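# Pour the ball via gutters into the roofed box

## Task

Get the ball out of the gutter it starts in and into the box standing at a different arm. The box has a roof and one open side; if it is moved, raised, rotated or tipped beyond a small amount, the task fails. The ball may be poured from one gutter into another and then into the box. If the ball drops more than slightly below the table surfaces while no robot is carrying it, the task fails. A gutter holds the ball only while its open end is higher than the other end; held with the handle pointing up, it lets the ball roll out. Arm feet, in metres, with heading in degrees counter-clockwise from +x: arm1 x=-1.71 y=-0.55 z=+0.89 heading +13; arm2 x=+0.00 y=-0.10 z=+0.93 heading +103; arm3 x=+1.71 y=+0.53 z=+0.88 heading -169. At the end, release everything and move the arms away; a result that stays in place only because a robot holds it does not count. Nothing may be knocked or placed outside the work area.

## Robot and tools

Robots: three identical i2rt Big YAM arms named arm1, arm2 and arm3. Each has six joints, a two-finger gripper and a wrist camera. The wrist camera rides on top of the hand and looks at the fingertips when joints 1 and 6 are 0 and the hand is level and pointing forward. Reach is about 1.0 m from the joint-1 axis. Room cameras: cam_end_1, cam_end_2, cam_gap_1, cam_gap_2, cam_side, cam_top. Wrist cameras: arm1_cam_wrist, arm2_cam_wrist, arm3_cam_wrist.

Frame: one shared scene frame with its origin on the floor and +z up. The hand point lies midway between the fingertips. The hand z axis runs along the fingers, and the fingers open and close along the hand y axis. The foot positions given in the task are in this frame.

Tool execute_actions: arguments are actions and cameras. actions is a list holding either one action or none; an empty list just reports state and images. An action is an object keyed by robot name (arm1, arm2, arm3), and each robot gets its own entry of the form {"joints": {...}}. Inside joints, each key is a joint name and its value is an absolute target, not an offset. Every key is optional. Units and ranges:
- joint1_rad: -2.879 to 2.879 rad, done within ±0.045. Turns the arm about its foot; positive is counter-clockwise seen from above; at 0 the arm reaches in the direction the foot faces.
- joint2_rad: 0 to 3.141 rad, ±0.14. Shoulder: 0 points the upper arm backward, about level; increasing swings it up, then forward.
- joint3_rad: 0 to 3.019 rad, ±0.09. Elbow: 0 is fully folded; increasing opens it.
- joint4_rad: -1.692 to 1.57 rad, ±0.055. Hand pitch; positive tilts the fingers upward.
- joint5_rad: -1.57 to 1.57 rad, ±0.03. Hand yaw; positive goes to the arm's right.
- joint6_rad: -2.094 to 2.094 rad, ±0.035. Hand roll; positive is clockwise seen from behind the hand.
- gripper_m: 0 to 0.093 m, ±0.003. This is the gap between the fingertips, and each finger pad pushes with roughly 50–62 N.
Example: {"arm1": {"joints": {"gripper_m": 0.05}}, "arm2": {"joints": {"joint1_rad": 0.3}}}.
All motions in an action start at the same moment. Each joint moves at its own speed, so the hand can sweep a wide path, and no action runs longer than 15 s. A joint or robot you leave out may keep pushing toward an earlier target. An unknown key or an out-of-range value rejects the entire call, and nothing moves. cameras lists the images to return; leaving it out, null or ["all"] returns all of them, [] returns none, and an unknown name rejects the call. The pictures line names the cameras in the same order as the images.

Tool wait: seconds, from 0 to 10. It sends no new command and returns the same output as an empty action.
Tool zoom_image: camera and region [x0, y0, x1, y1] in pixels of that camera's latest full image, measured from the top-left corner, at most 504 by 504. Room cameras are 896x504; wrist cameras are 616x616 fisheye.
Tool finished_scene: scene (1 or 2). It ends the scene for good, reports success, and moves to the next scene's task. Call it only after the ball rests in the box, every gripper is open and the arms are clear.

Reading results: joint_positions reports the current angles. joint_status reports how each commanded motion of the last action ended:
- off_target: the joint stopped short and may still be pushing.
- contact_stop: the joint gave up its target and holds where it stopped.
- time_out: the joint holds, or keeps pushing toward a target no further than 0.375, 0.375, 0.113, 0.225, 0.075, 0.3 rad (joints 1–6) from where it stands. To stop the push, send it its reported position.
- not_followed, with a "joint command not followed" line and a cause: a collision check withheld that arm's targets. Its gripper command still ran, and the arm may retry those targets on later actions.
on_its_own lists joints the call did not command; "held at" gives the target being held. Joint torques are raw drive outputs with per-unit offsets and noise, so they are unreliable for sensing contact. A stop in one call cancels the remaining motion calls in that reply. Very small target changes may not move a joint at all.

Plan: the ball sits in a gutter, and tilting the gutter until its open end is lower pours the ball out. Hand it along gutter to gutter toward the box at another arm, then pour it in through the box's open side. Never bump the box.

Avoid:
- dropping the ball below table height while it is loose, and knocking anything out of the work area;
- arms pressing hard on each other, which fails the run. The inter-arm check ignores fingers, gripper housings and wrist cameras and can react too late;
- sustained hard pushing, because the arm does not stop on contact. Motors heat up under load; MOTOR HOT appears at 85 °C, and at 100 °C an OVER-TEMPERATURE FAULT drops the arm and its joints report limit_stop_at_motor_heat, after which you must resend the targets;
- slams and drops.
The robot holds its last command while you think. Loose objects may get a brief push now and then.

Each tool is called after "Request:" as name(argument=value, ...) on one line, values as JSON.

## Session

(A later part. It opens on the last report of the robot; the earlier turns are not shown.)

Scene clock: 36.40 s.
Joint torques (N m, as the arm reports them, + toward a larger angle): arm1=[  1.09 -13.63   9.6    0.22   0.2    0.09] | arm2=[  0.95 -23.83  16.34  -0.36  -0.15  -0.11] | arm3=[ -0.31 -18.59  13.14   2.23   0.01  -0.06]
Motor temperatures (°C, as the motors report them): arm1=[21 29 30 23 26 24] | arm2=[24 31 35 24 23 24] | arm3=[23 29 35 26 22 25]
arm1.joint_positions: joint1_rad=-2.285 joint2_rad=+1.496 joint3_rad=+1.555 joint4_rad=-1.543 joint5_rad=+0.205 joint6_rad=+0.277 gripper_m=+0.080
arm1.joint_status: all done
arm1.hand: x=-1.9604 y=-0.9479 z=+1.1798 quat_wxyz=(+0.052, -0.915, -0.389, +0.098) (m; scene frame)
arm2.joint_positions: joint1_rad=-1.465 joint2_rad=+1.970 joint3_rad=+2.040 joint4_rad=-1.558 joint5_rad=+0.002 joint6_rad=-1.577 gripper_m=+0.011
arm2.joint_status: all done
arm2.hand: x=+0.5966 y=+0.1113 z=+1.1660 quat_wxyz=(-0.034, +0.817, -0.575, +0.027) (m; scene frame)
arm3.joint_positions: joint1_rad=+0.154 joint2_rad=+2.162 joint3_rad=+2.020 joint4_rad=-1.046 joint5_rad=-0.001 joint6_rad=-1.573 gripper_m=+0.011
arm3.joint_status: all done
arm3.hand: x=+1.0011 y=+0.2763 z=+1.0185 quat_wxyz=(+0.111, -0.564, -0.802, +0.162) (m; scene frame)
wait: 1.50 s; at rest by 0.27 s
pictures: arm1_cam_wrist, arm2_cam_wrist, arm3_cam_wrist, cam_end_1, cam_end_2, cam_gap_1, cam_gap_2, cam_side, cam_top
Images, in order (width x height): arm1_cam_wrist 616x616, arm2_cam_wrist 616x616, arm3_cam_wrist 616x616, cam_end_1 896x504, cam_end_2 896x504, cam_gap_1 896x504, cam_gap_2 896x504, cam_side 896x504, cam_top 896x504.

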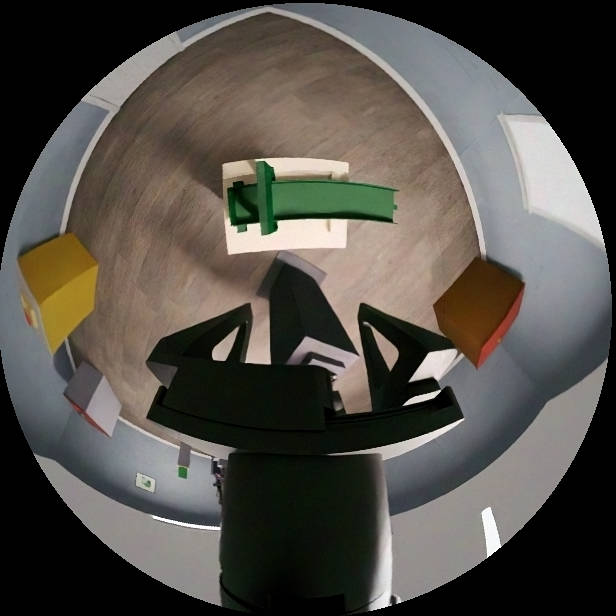

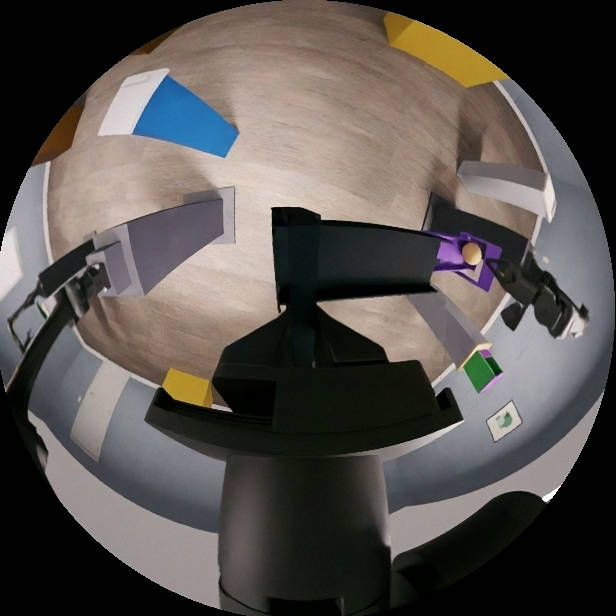

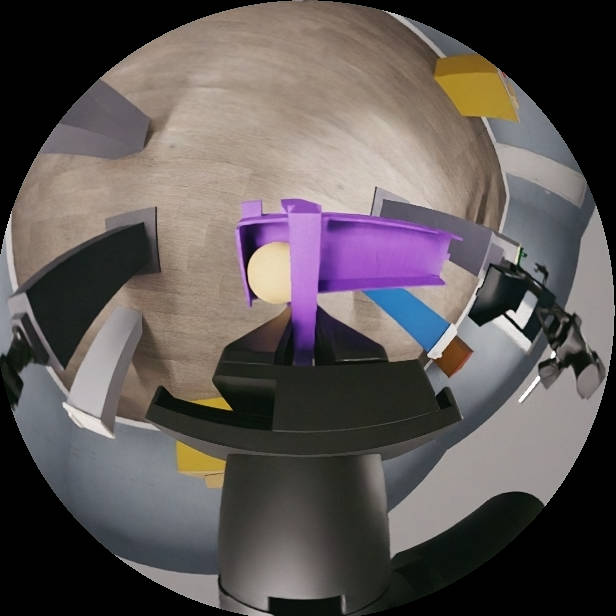

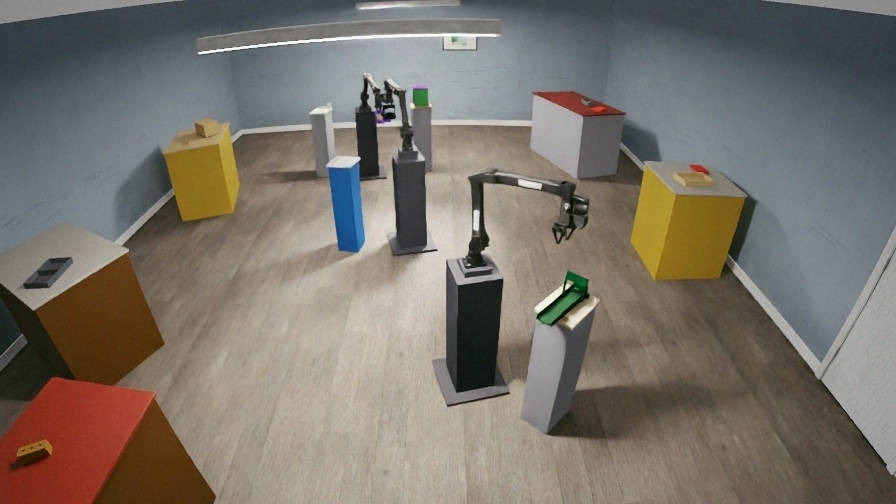

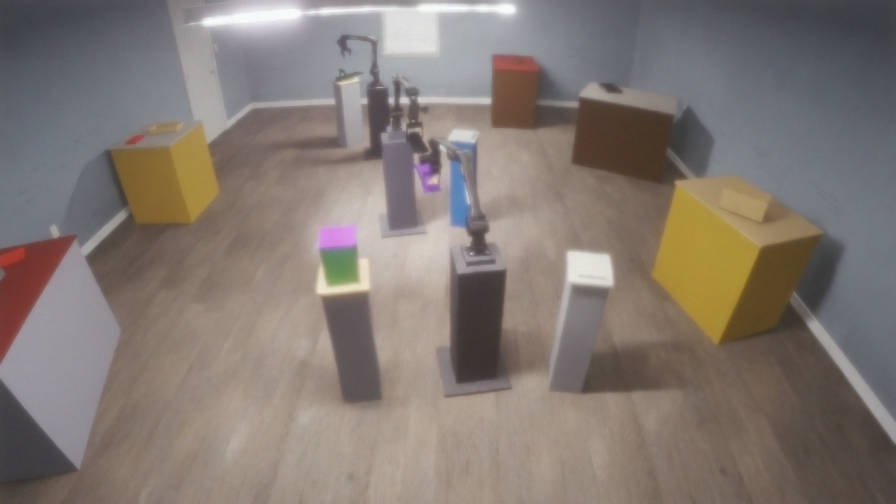

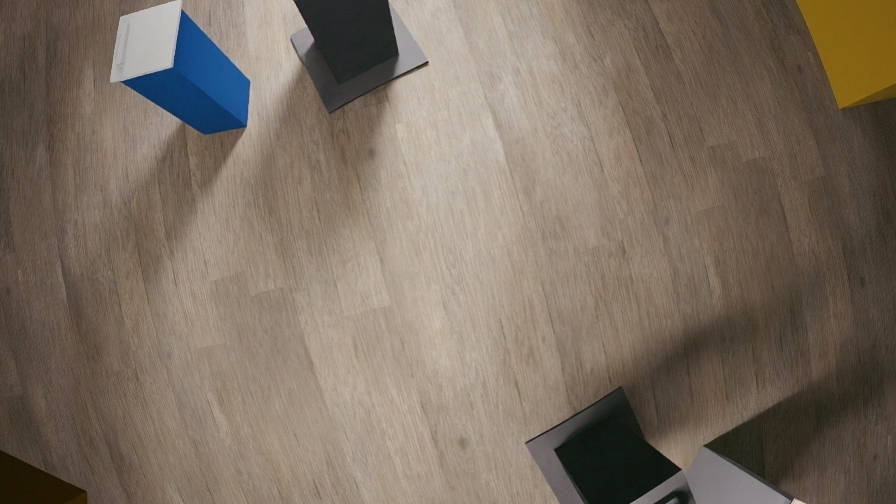

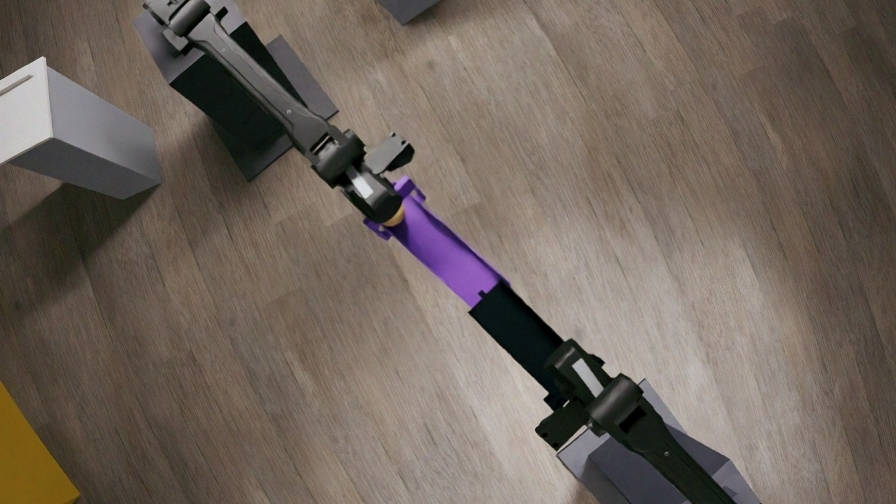

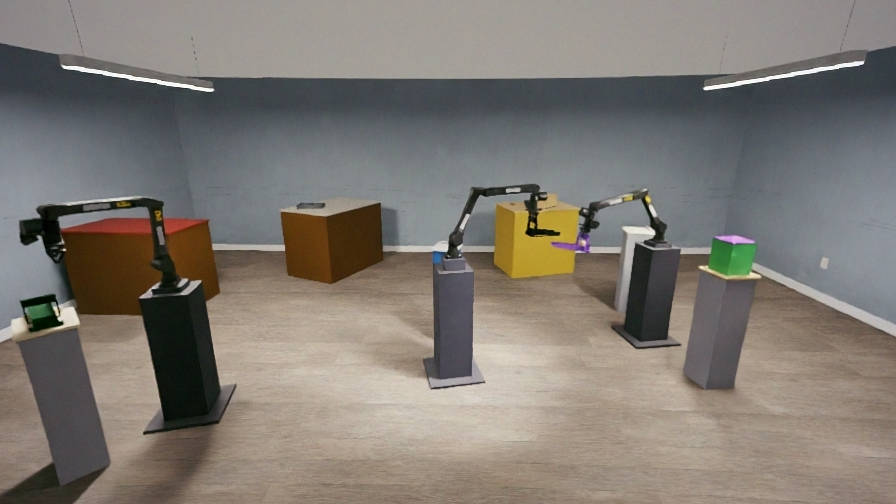

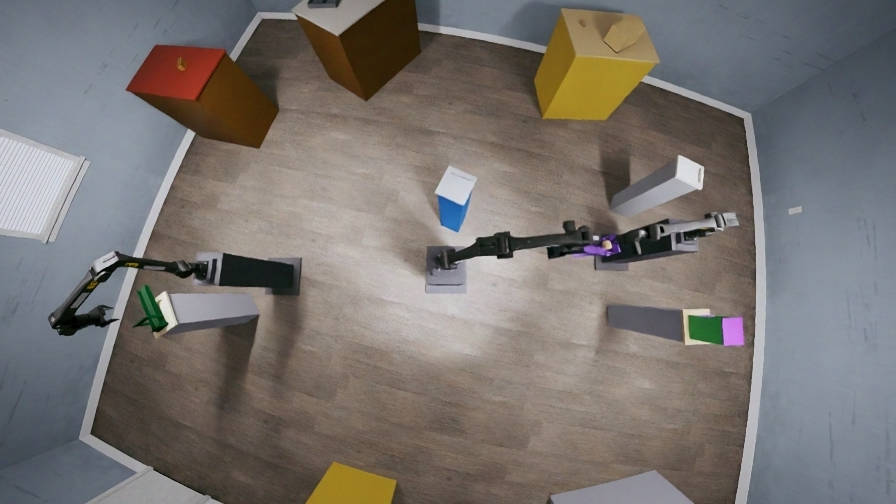

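Request:
execute_actions(actions=[{"arm2":{"joints":{"joint2_rad":1.67,"joint1_rad":-1.0}}}], cameras=[])

Request:
execute_actions(actions=[{"arm2":{"joints":{"joint1_rad":-0.078,"joint3_rad":1.4,"joint4_rad":-1.05,"joint5_rad":0.06,"joint6_rad":-1.228}},"arm3":{"joints":{"joint1_rad":0.6,"joint2_rad":1.55,"joint3_rad":1.75,"joint4_rad":-1.15}}}], cameras=[])

Request:
execute_actions(actions=[{"arm2":{"joints":{"joint3_rad":1.13,"joint4_rad":-0.78}},"arm3":{"joints":{"joint1_rad":1.35,"joint2_rad":1.0,"joint3_rad":1.34,"joint4_rad":-1.33}}}], cameras=["arm3_cam_wrist","arm2_cam_wrist","cam_end_2"])

Scene clock: 38.07 s.
Joint torques (N m, as the arm reports them, + toward a larger angle): arm1=[  1.11 -13.74   9.6    0.19   0.22   0.1 ] | arm2=[  0.14 -18.58  13.26   0.35  -0.11  -0.06] | arm3=[ -0.31 -18.62  13.12   2.2    0.02  -0.06]
Motor temperatures (°C, as the motors report them): arm1=[21 29 30 23 26 24] | arm2=[24 31 35 24 23 24] | arm3=[23 29 36 26 22 25]
arm1.joint_positions: joint1_rad=-2.285 joint2_rad=+1.496 joint3_rad=+1.555 joint4_rad=-1.543 joint5_rad=+0.205 joint6_rad=+0.277 gripper_m=+0.080
arm1.joint_status: not commanded
arm1.hand: x=-1.9604 y=-0.9479 z=+1.1798 quat_wxyz=(+0.052, -0.915, -0.389, +0.098) (m; scene frame)
arm2.joint_positions: joint1_rad=-0.996 joint2_rad=+1.681 joint3_rad=+2.076 joint4_rad=-1.560 joint5_rad=+0.000 joint6_rad=-1.578 gripper_m=+0.011
arm2.joint_status: all done
arm2.hand: x=+0.4001 y=+0.3212 z=+1.3508 quat_wxyz=(-0.187, +0.910, -0.361, +0.077) (m; scene frame)
arm3.joint_positions: joint1_rad=+0.154 joint2_rad=+2.162 joint3_rad=+2.020 joint4_rad=-1.046 joint5_rad=-0.001 joint6_rad=-1.573 gripper_m=+0.011
arm3.joint_status: not commanded
arm3.hand: x=+1.0011 y=+0.2763 z=+1.0185 quat_wxyz=(+0.111, -0.564, -0.802, +0.162) (m; scene frame)
pictures: none
No camera images: the call's "cameras" was empty. Leave "cameras" out to get every camera's image.

Scene clock: 39.83 s.
Joint torques (N m, as the arm reports them, + toward a larger angle): arm1=[  1.01 -13.59   9.64   0.22   0.22   0.1 ] | arm2=[ -0.52 -21.61  10.42   1.51   0.09   0.12] | arm3=[  1.53 -13.21  10.26   2.    -0.06  -0.02]
Motor temperatures (°C, as the motors report them): arm1=[21 29 30 23 26 24] | arm2=[24 31 35 24 23 24] | arm3=[23 29 35 26 22 25]
arm1.joint_positions: joint1_rad=-2.285 joint2_rad=+1.496 joint3_rad=+1.555 joint4_rad=-1.543 joint5_rad=+0.205 joint6_rad=+0.277 gripper_m=+0.080
arm1.joint_status: not commanded
arm1.hand: x=-1.9604 y=-0.9479 z=+1.1798 quat_wxyz=(+0.052, -0.915, -0.389, +0.098) (m; scene frame)
arm2.joint_positions: joint1_rad=-0.073 joint2_rad=+1.707 joint3_rad=+1.385 joint4_rad=-1.074 joint5_rad=+0.058 joint6_rad=-1.241 gripper_m=+0.011
arm2.joint_status: all done
arm2.hand: x=-0.0769 y=+0.4426 z=+1.0624 quat_wxyz=(-0.092, +0.992, -0.087, +0.008) (m; scene frame)
arm3.joint_positions: joint1_rad=+0.591 joint2_rad=+1.581 joint3_rad=+1.726 joint4_rad=-1.155 joint5_rad=+0.001 joint6_rad=-1.576 gripper_m=+0.011
arm3.joint_status: all done
arm3.hand: x=+1.2899 y=+0.1101 z=+1.2472 quat_wxyz=(+0.111, -0.367, -0.886, +0.260) (m; scene frame)
pictures: none
No camera images: the call's "cameras" was empty. Leave "cameras" out to get every camera's image.

Scene clock: 41.37 s.
Joint torques (N m, as the arm reports them, + toward a larger angle): arm1=[  0.91 -13.59   9.61   0.24   0.21   0.1 ] | arm2=[ -0.02 -17.22   8.69   1.7    0.03   0.1 ] | arm3=[ 1.29 -3.57  9.38  1.98  0.09 -0.02]
Motor temperatures (°C, as the motors report them): arm1=[21 29 30 23 26 24] | arm2=[24 31 34 24 23 24] | arm3=[23 29 35 26 22 25]
arm1.joint_positions: joint1_rad=-2.285 joint2_rad=+1.496 joint3_rad=+1.555 joint4_rad=-1.543 joint5_rad=+0.205 joint6_rad=+0.277 gripper_m=+0.080
arm1.joint_status: not commanded
arm1.hand: x=-1.9604 y=-0.9479 z=+1.1798 quat_wxyz=(+0.052, -0.915, -0.389, +0.098) (m; scene frame)
arm2.joint_positions: joint1_rad=-0.073 joint2_rad=+1.683 joint3_rad=+1.127 joint4_rad=-0.803 joint5_rad=+0.059 joint6_rad=-1.240 gripper_m=+0.011
arm2.joint_status: all done
arm2.hand: x=-0.0704 y=+0.4052 z=+0.9859 quat_wxyz=(-0.110, +0.990, -0.088, +0.005) (m; scene frame)
arm3.joint_positions: joint1_rad=+1.342 joint2_rad=+1.013 joint3_rad=+1.323 joint4_rad=-1.334 joint5_rad=-0.003 joint6_rad=-1.576 gripper_m=+0.011
arm3.joint_status: all done
arm3.hand: x=+1.7041 y=+0.1629 z=+1.2810 quat_wxyz=(+0.010, -0.015, -0.962, +0.273) (m; scene frame)
pictures: arm2_cam_wrist, arm3_cam_wrist, cam_end_2
Images, in order (width x height): arm2_cam_wrist 616x616, arm3_cam_wrist 616x616, cam_end_2 896x504.

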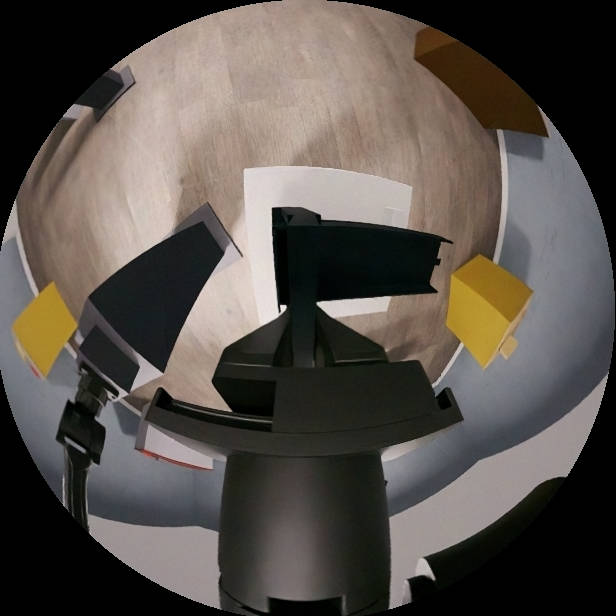

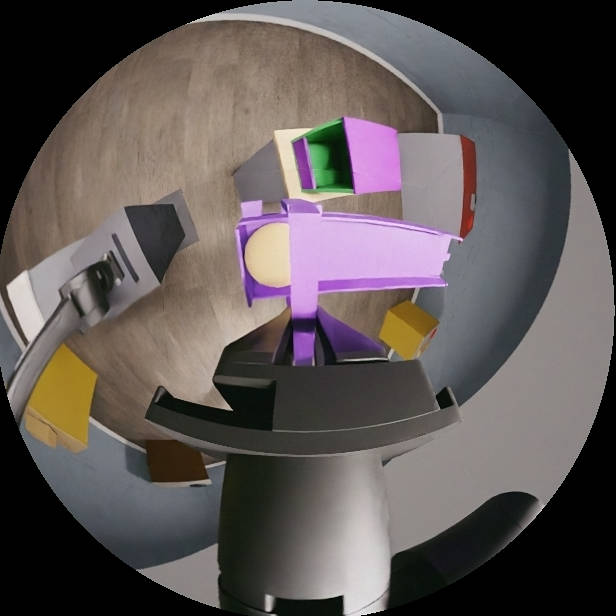

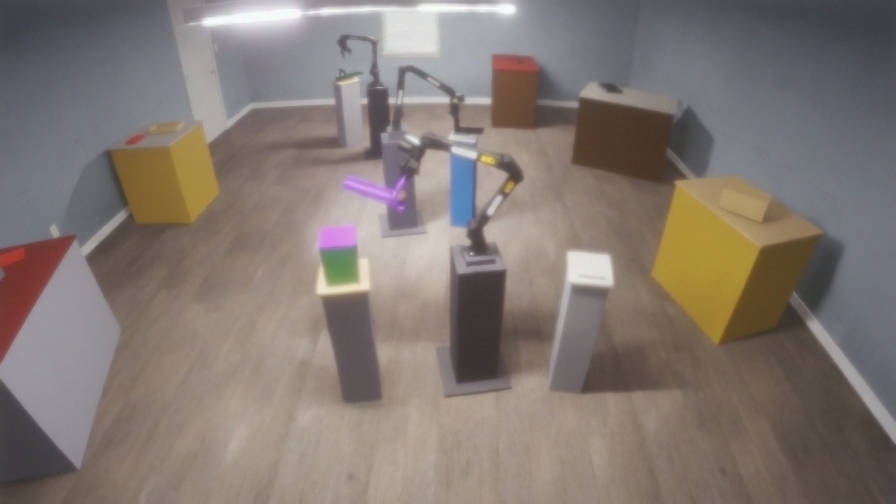

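Request:
execute_actions(actions=[{"arm2":{"joints":{"gripper_m":0.08}},"arm3":{"joints":{"joint1_rad":1.58,"joint2_rad":0.75,"joint3_rad":1.05,"joint4_rad":-1.45}}}], cameras=[])

Request:
execute_actions(actions=[{"arm2":{"joints":{"joint2_rad":1.3,"joint3_rad":1.2,"joint4_rad":-1.3}},"arm3":{"joints":{"joint2_rad":0.75,"joint3_rad":0.72,"joint4_rad":-1.17}}}])

Scene clock: 43.00 s.
Joint torques (N m, as the arm reports them, + toward a larger angle): arm1=[  0.99 -13.66   9.65   0.22   0.21   0.1 ] | arm2=[ -0.24 -17.09   8.69   1.28   0.01   0.06] | arm3=[ 1.06  0.08  8.93  1.91 -0.01 -0.02]
Motor temperatures (°C, as the motors report them): arm1=[21 29 30 23 26 24] | arm2=[24 31 34 24 23 24] | arm3=[23 28 35 26 22 25]
arm1.joint_positions: joint1_rad=-2.285 joint2_rad=+1.496 joint3_rad=+1.555 joint4_rad=-1.543 joint5_rad=+0.205 joint6_rad=+0.277 gripper_m=+0.080
arm1.joint_status: not commanded
arm1.hand: x=-1.9604 y=-0.9479 z=+1.1798 quat_wxyz=(+0.052, -0.915, -0.389, +0.098) (m; scene frame)
arm2.joint_positions: joint1_rad=-0.073 joint2_rad=+1.683 joint3_rad=+1.127 joint4_rad=-0.800 joint5_rad=+0.059 joint6_rad=-1.240 gripper_m=+0.080
arm2.joint_status: all done
arm2.hand: x=-0.0705 y=+0.4059 z=+0.9861 quat_wxyz=(-0.111, +0.990, -0.088, +0.004) (m; scene frame)
arm3.joint_positions: joint1_rad=+1.575 joint2_rad=+0.754 joint3_rad=+1.037 joint4_rad=-1.458 joint5_rad=+0.000 joint6_rad=-1.576 gripper_m=+0.011
arm3.joint_status: all done
arm3.hand: x=+1.7665 y=+0.2836 z=+1.2046 quat_wxyz=(-0.013, +0.099, -0.975, +0.198) (m; scene frame)
pictures: none
No camera images: the call's "cameras" was empty. Leave "cameras" out to get every camera's image.

Scene clock: 44.30 s.
Joint torques (N m, as the arm reports them, + toward a larger angle): arm1=[  1.1  -13.69   9.6    0.22   0.21   0.1 ] | arm2=[ -0.48 -10.45  13.12  -0.33   0.05   0.11] | arm3=[ 0.93 -0.27  9.9   2.17 -0.01 -0.04]
Motor temperatures (°C, as the motors report them): arm1=[21 29 31 23 26 24] | arm2=[24 31 34 24 23 24] | arm3=[23 28 35 26 22 25]
arm1.joint_positions: joint1_rad=-2.285 joint2_rad=+1.496 joint3_rad=+1.555 joint4_rad=-1.543 joint5_rad=+0.205 joint6_rad=+0.277 gripper_m=+0.080
arm1.joint_status: not commanded
arm1.hand: x=-1.9604 y=-0.9479 z=+1.1798 quat_wxyz=(+0.052, -0.915, -0.389, +0.098) (m; scene frame)
arm2.joint_positions: joint1_rad=-0.073 joint2_rad=+1.293 joint3_rad=+1.158 joint4_rad=-1.284 joint5_rad=+0.059 joint6_rad=-1.240 gripper_m=+0.080
arm2.joint_status: all done
arm2.hand: x=-0.0536 y=+0.2974 z=+1.1477 quat_wxyz=(-0.080, +0.993, -0.088, +0.012) (m; scene frame)
arm3.joint_positions: joint1_rad=+1.575 joint2_rad=+0.759 joint3_rad=+0.696 joint4_rad=-1.188 joint5_rad=+0.000 joint6_rad=-1.576 gripper_m=+0.011
arm3.joint_status: all done
arm3.hand: x=+1.7649 y=+0.2841 z=+1.0686 quat_wxyz=(-0.010, +0.099, -0.982, +0.162) (m; scene frame)
pictures: arm1_cam_wrist, arm2_cam_wrist, arm3_cam_wrist, cam_end_1, cam_end_2, cam_gap_1, cam_gap_2, cam_side, cam_top
Images, in order (width x height): arm1_cam_wrist 616x616, arm2_cam_wrist 616x616, arm3_cam_wrist 616x616, cam_end_1 896x504, cam_end_2 896x504, cam_gap_1 896x504, cam_gap_2 896x504, cam_side 896x504, cam_top 896x504.

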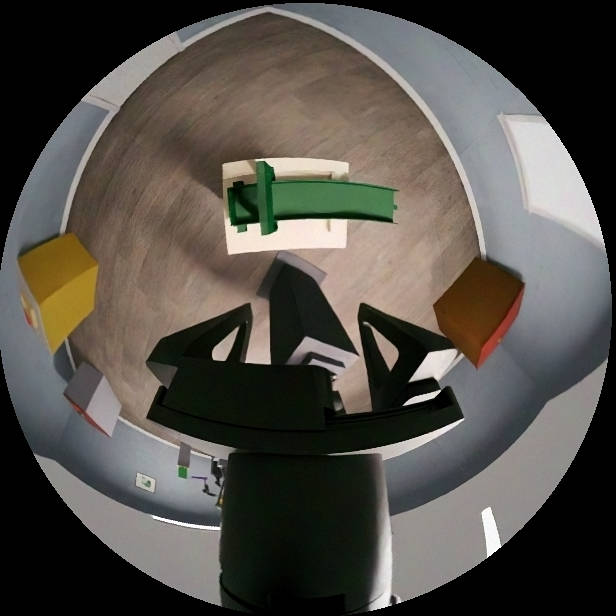

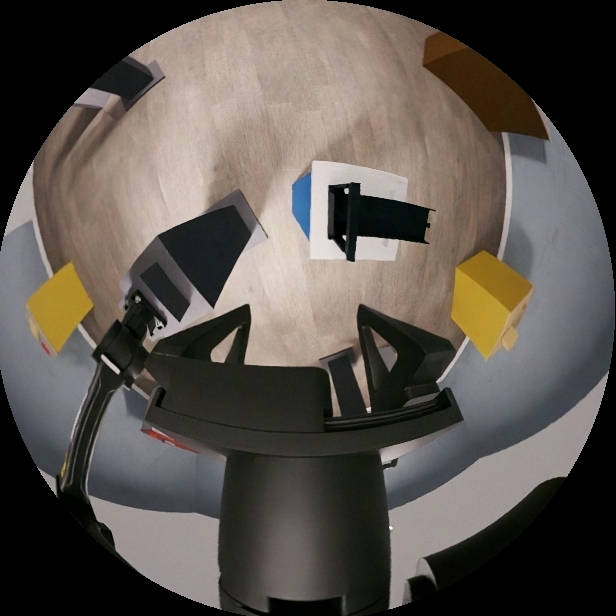

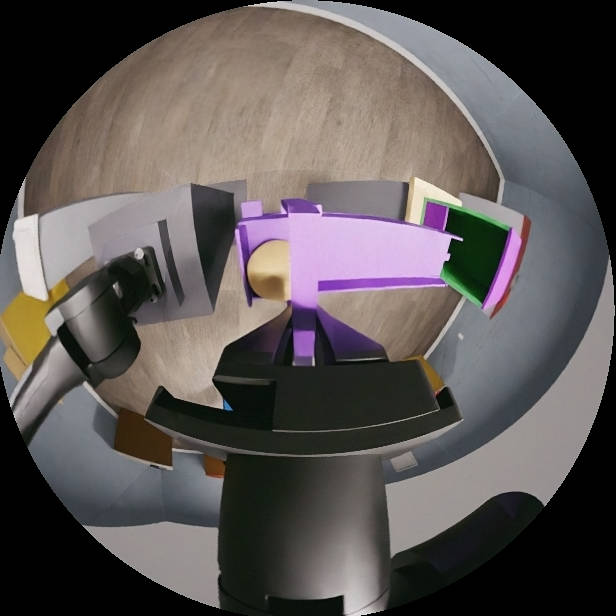

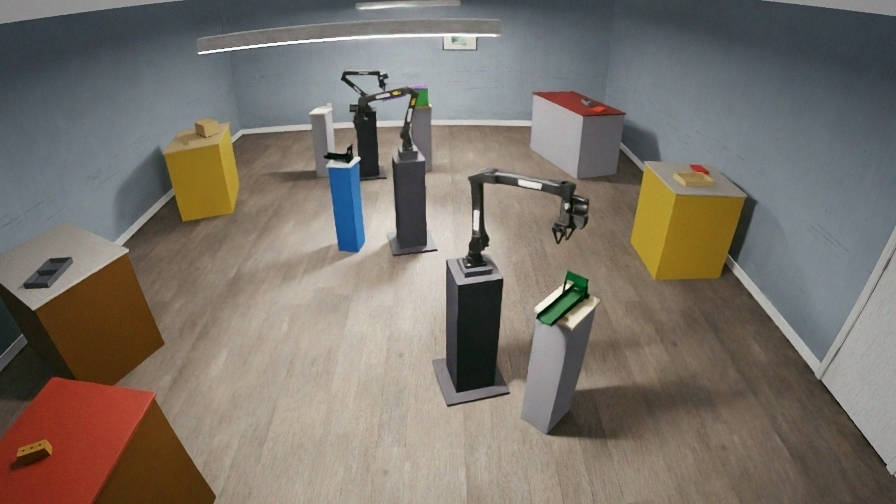

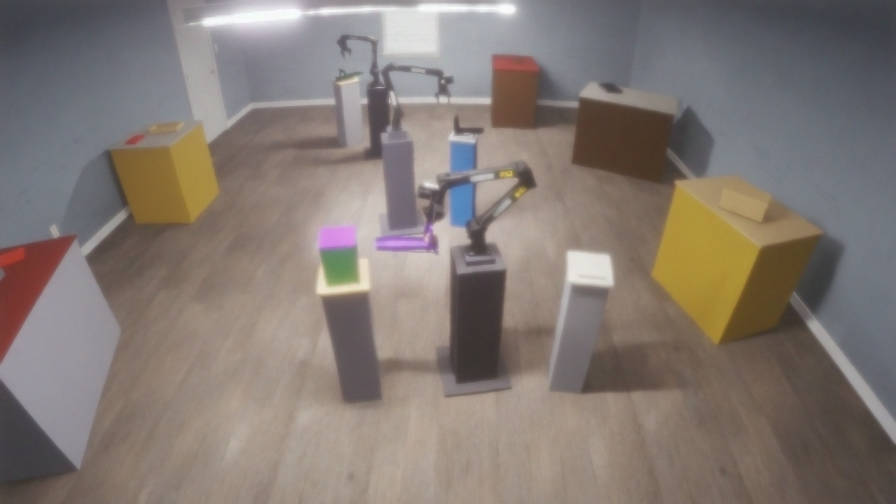

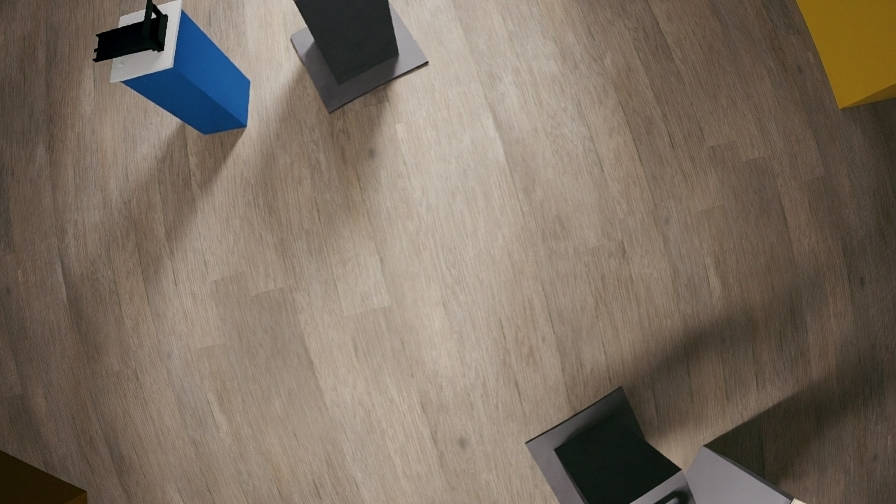

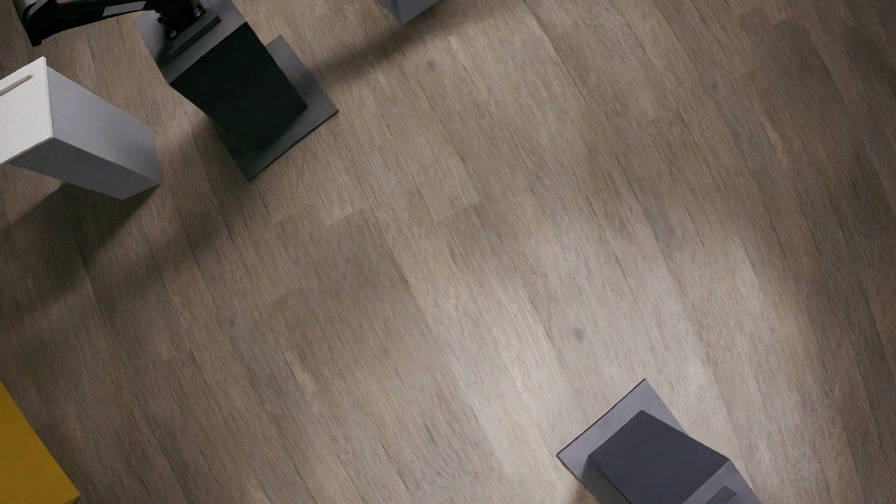

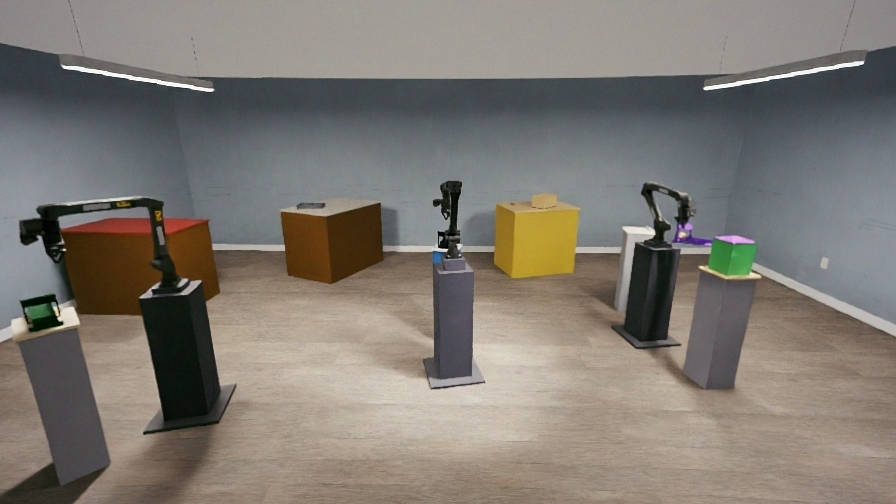

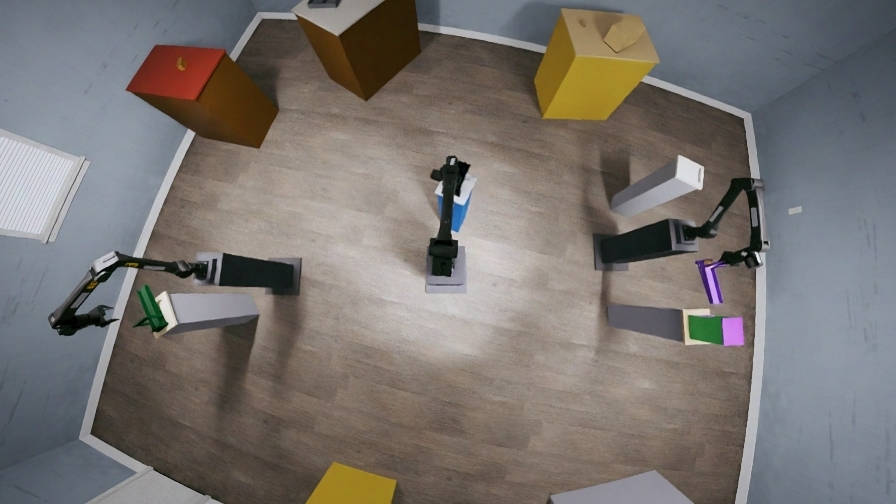

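Request:
execute_actions(actions=[{"arm3":{"joints":{"joint1_rad":1.615,"joint2_rad":0.98,"joint3_rad":0.91,"joint4_rad":-1.19}}}], cameras=["arm3_cam_wrist","cam_end_2","cam_end_1"])

Request:
zoom_image(camera="cam_end_1", region=[340,60,450,125])

Request:
zoom_image(camera="arm3_cam_wrist", region=[370,150,560,350])

Scene clock: 45.57 s.
Joint torques (N m, as the arm reports them, + toward a larger angle): arm1=[  1.2  -13.73   9.61   0.19   0.2    0.1 ] | arm2=[ -0.31 -10.96  13.35  -0.23   0.01   0.11] | arm3=[ 1.56 -3.2  12.32  1.53 -0.02 -0.05]
Motor temperatures (°C, as the motors report them): arm1=[21 29 31 23 26 24] | arm2=[24 31 34 24 23 24] | arm3=[23 28 35 26 22 25]
arm1.joint_positions: joint1_rad=-2.285 joint2_rad=+1.496 joint3_rad=+1.555 joint4_rad=-1.543 joint5_rad=+0.205 joint6_rad=+0.277 gripper_m=+0.080
arm1.joint_status: not commanded
arm1.hand: x=-1.9604 y=-0.9479 z=+1.1798 quat_wxyz=(+0.052, -0.915, -0.389, +0.098) (m; scene frame)
arm2.joint_positions: joint1_rad=-0.073 joint2_rad=+1.293 joint3_rad=+1.158 joint4_rad=-1.284 joint5_rad=+0.059 joint6_rad=-1.240 gripper_m=+0.080
arm2.joint_status: not commanded
arm2.hand: x=-0.0536 y=+0.2974 z=+1.1477 quat_wxyz=(-0.080, +0.993, -0.088, +0.012) (m; scene frame)
arm3.joint_positions: joint1_rad=+1.604 joint2_rad=+0.993 joint3_rad=+0.849 joint4_rad=-1.195 joint5_rad=+0.000 joint6_rad=-1.576 gripper_m=+0.011
arm3.joint_status: all done
arm3.hand: x=+1.7839 y=+0.2331 z=+1.0764 quat_wxyz=(-0.007, +0.114, -0.987, +0.118) (m; scene frame)
pictures: arm3_cam_wrist, cam_end_1, cam_end_2
Images, in order (width x height): arm3_cam_wrist 616x616, cam_end_1 896x504, cam_end_2 896x504.

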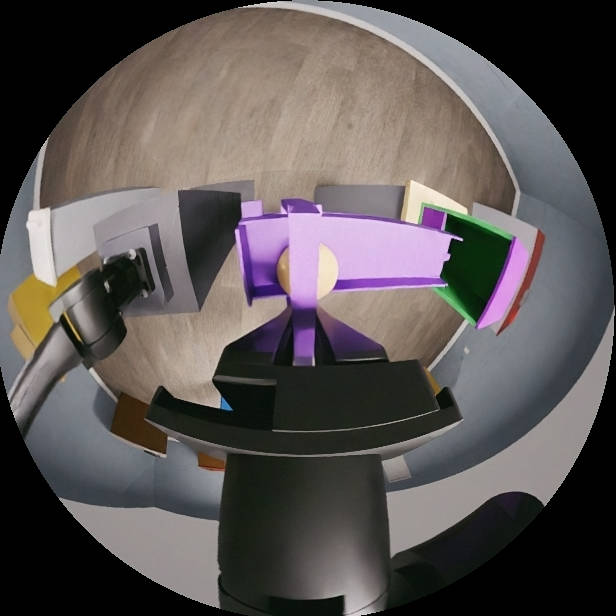

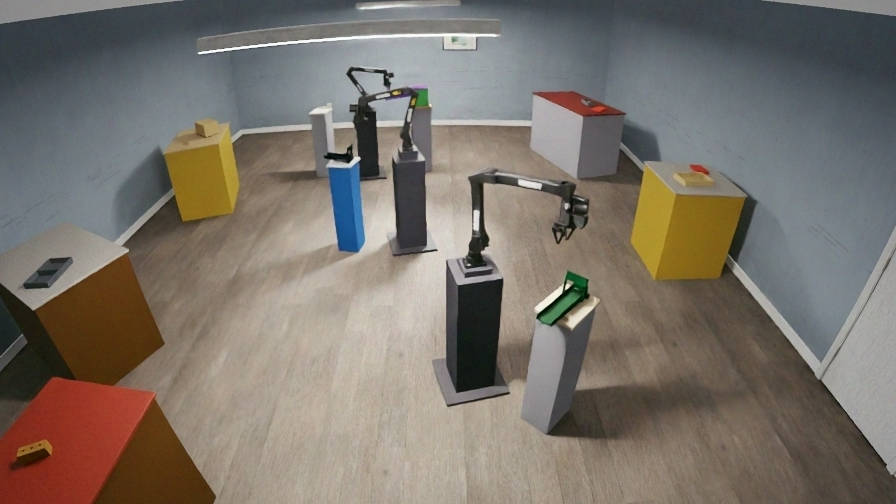

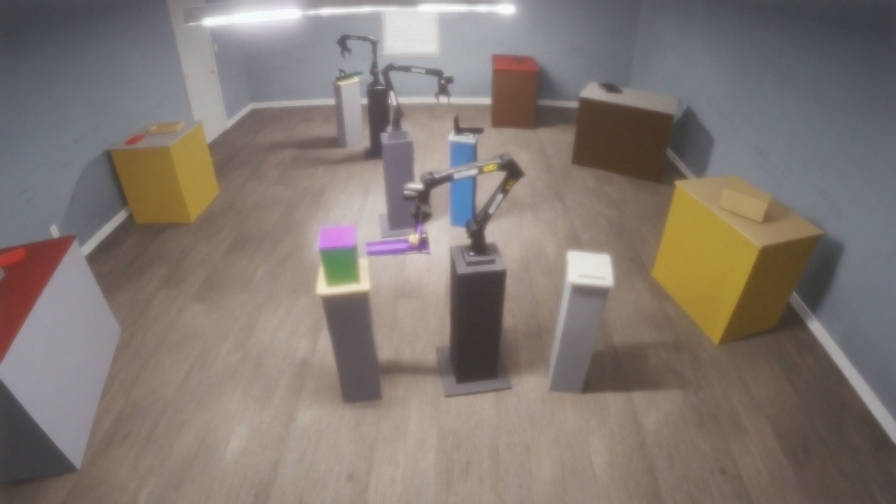

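Region (340, 60, 450, 125) of cam_end_1's 896x504 image, scaled by 4.582, with more detail than that image has; it fills the top 298 rows of this view, and the rest is white.

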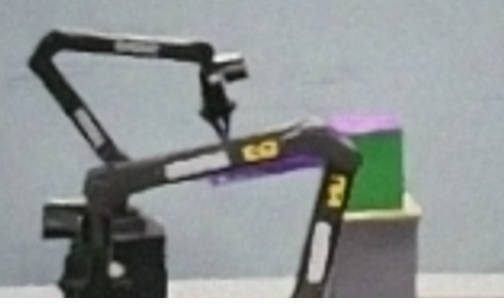

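Region (370, 150, 560, 350) of arm3_cam_wrist's 616x616 image, scaled by 2.520, with more detail than that image has; it fills the left 479 columns of this view, and the rest is white.

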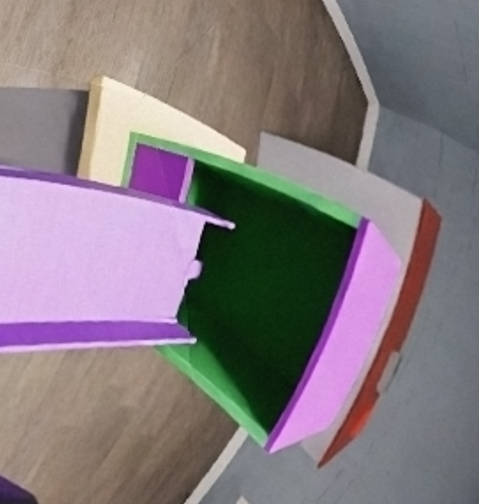

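Request:
execute_actions(actions=[{"arm3":{"joints":{"joint2_rad":1.13,"joint3_rad":1.03,"joint4_rad":-1.10}}}], cameras=["arm3_cam_wrist","cam_end_2"])

Request:
zoom_image(camera="arm3_cam_wrist", region=[370,150,560,350])

Scene clock: 46.57 s.
Joint torques (N m, as the arm reports them, + toward a larger angle): arm1=[  1.04 -13.74   9.67   0.21   0.21   0.11] | arm2=[ -0.34 -10.4   13.3   -0.23   0.08   0.07] | arm3=[ 1.53 -5.38 12.18  1.75 -0.02 -0.04]
Motor temperatures (°C, as the motors report them): arm1=[21 29 31 23 26 24] | arm2=[24 30 34 24 23 24] | arm3=[23 27 35 26 22 25]
arm1.joint_positions: joint1_rad=-2.285 joint2_rad=+1.496 joint3_rad=+1.555 joint4_rad=-1.543 joint5_rad=+0.205 joint6_rad=+0.277 gripper_m=+0.080
arm1.joint_status: not commanded
arm1.hand: x=-1.9604 y=-0.9479 z=+1.1798 quat_wxyz=(+0.052, -0.915, -0.389, +0.098) (m; scene frame)
arm2.joint_positions: joint1_rad=-0.073 joint2_rad=+1.293 joint3_rad=+1.158 joint4_rad=-1.284 joint5_rad=+0.059 joint6_rad=-1.240 gripper_m=+0.080
arm2.joint_status: not commanded
arm2.hand: x=-0.0536 y=+0.2974 z=+1.1477 quat_wxyz=(-0.080, +0.993, -0.088, +0.012) (m; scene frame)
arm3.joint_positions: joint1_rad=+1.604 joint2_rad=+1.146 joint3_rad=+0.971 joint4_rad=-1.107 joint5_rad=+0.000 joint6_rad=-1.576 gripper_m=+0.011
arm3.joint_status: all done
arm3.hand: x=+1.7989 y=+0.1674 z=+1.0873 quat_wxyz=(-0.010, +0.113, -0.983, +0.146) (m; scene frame)
pictures: arm3_cam_wrist, cam_end_2
Images, in order (width x height): arm3_cam_wrist 616x616, cam_end_2 896x504.

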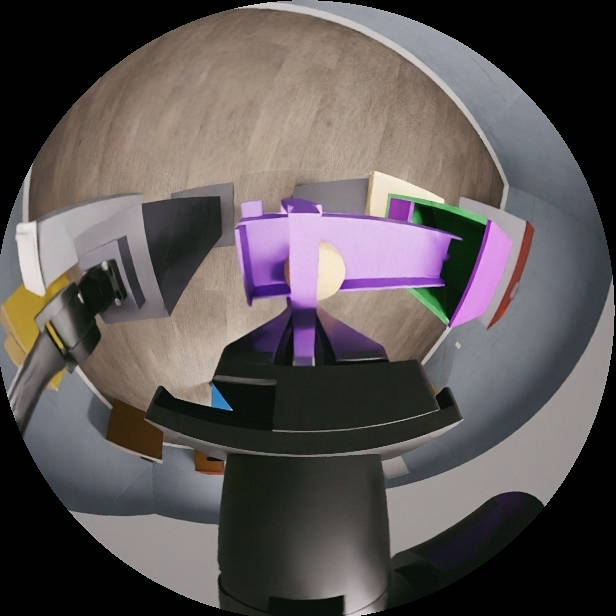

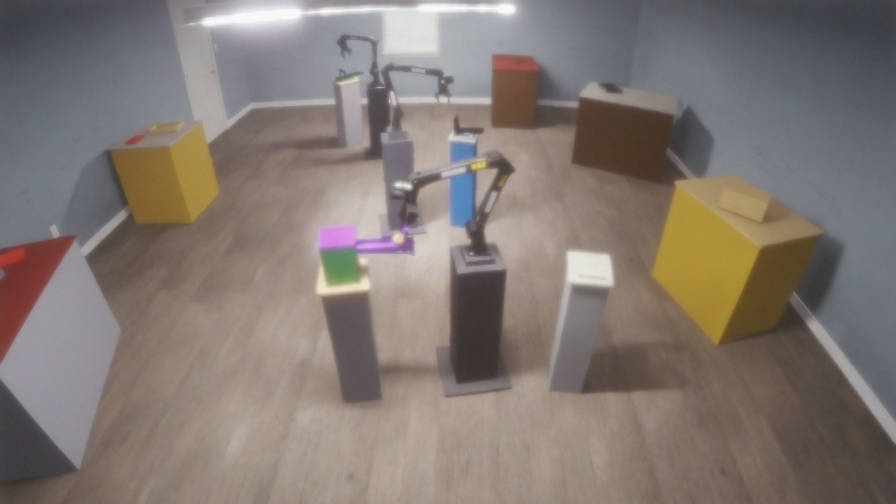

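Region (370, 150, 560, 350) of arm3_cam_wrist's 616x616 image, scaled by 2.520, with more detail than that image has; it fills the left 479 columns of this view, and the rest is white.

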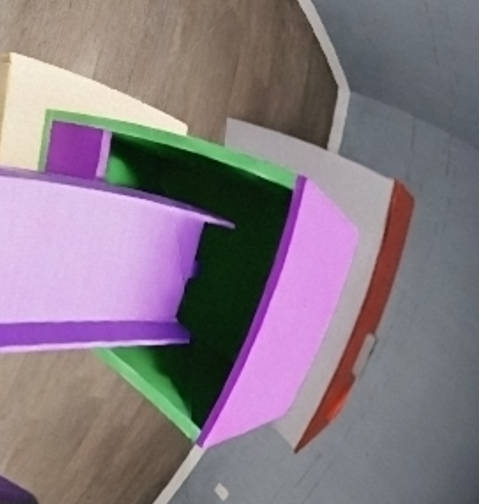

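Request:
execute_actions(actions=[{"arm3":{"joints":{"joint2_rad":1.34,"joint3_rad":1.24,"joint4_rad":-1.24}}}], cameras=[])

Request:
execute_actions(actions=[], cameras=["arm3_cam_wrist","cam_end_2"])

Scene clock: 47.60 s.
Joint torques (N m, as the arm reports them, + toward a larger angle): arm1=[  0.95 -13.7    9.61   0.2    0.2    0.1 ] | arm2=[ -0.64 -10.87  13.21  -0.24   0.03   0.11] | arm3=[ 1.53 -8.08 12.5   1.03 -0.02 -0.05]
Motor temperatures (°C, as the motors report them): arm1=[21 29 31 23 26 24] | arm2=[24 30 34 24 23 24] | arm3=[23 27 35 26 22 25]
arm1.joint_positions: joint1_rad=-2.285 joint2_rad=+1.496 joint3_rad=+1.555 joint4_rad=-1.543 joint5_rad=+0.205 joint6_rad=+0.277 gripper_m=+0.080
arm1.joint_status: not commanded
arm1.hand: x=-1.9604 y=-0.9479 z=+1.1798 quat_wxyz=(+0.052, -0.915, -0.389, +0.098) (m; scene frame)
arm2.joint_positions: joint1_rad=-0.073 joint2_rad=+1.293 joint3_rad=+1.158 joint4_rad=-1.284 joint5_rad=+0.059 joint6_rad=-1.240 gripper_m=+0.080
arm2.joint_status: not commanded
arm2.hand: x=-0.0536 y=+0.2974 z=+1.1477 quat_wxyz=(-0.080, +0.993, -0.088, +0.012) (m; scene frame)
arm3.joint_positions: joint1_rad=+1.604 joint2_rad=+1.360 joint3_rad=+1.172 joint4_rad=-1.237 joint5_rad=+0.000 joint6_rad=-1.576 gripper_m=+0.011
arm3.joint_status: all done
arm3.hand: x=+1.8091 y=+0.1220 z=+1.0868 quat_wxyz=(-0.003, +0.114, -0.991, +0.076) (m; scene frame)
pictures: none
No camera images: the call's "cameras" was empty. Leave "cameras" out to get every camera's image.

Scene clock: 47.60 s.
Joint torques (N m, as the arm reports them, + toward a larger angle): arm1=[  0.95 -13.7    9.61   0.2    0.2    0.1 ] | arm2=[ -0.64 -10.87  13.21  -0.24   0.03   0.11] | arm3=[ 1.53 -8.08 12.5   1.03 -0.02 -0.05]
Motor temperatures (°C, as the motors report them): arm1=[21 29 31 23 26 24] | arm2=[24 30 34 24 23 24] | arm3=[23 27 35 26 22 25]
arm1.joint_positions: joint1_rad=-2.285 joint2_rad=+1.496 joint3_rad=+1.555 joint4_rad=-1.543 joint5_rad=+0.205 joint6_rad=+0.277 gripper_m=+0.080
arm1.joint_status: not commanded
arm1.hand: x=-1.9604 y=-0.9479 z=+1.1798 quat_wxyz=(+0.052, -0.915, -0.389, +0.098) (m; scene frame)
arm2.joint_positions: joint1_rad=-0.073 joint2_rad=+1.293 joint3_rad=+1.158 joint4_rad=-1.284 joint5_rad=+0.059 joint6_rad=-1.240 gripper_m=+0.080
arm2.joint_status: not commanded
arm2.hand: x=-0.0536 y=+0.2974 z=+1.1477 quat_wxyz=(-0.080, +0.993, -0.088, +0.012) (m; scene frame)
arm3.joint_positions: joint1_rad=+1.604 joint2_rad=+1.360 joint3_rad=+1.172 joint4_rad=-1.237 joint5_rad=+0.000 joint6_rad=-1.576 gripper_m=+0.011
arm3.joint_status: all done
arm3.hand: x=+1.8091 y=+0.1220 z=+1.0868 quat_wxyz=(-0.003, +0.114, -0.991, +0.076) (m; scene frame)
pictures: arm3_cam_wrist, cam_end_2
Images, in order (width x height): arm3_cam_wrist 616x616, cam_end_2 896x504.

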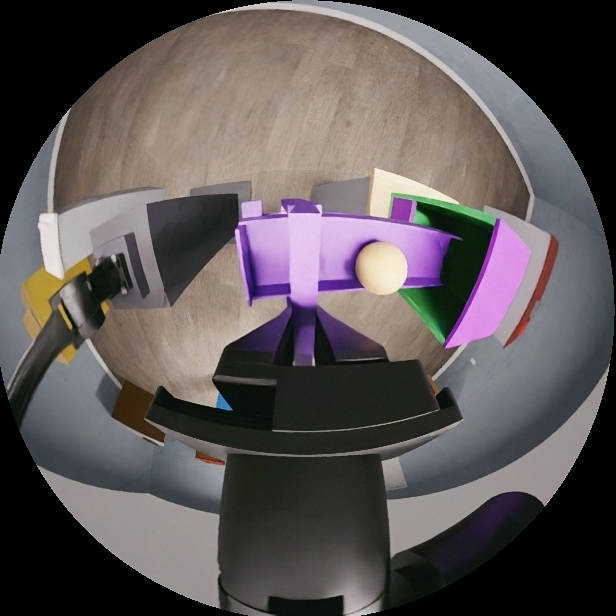

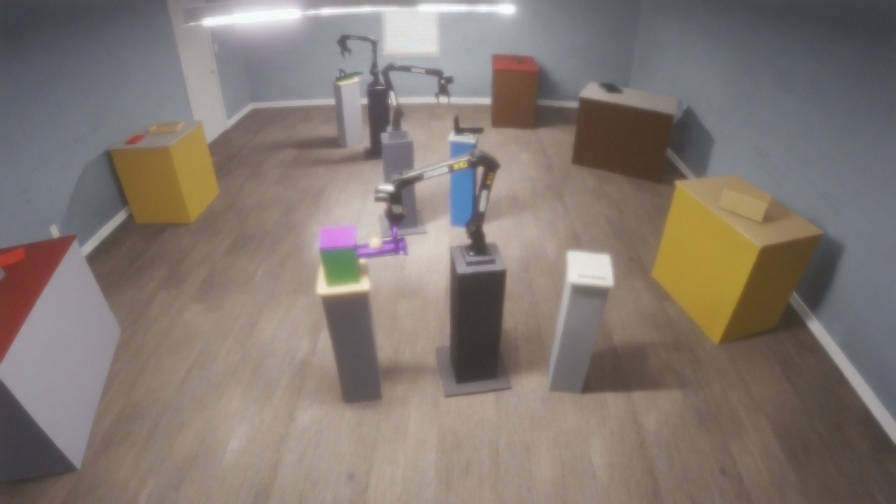

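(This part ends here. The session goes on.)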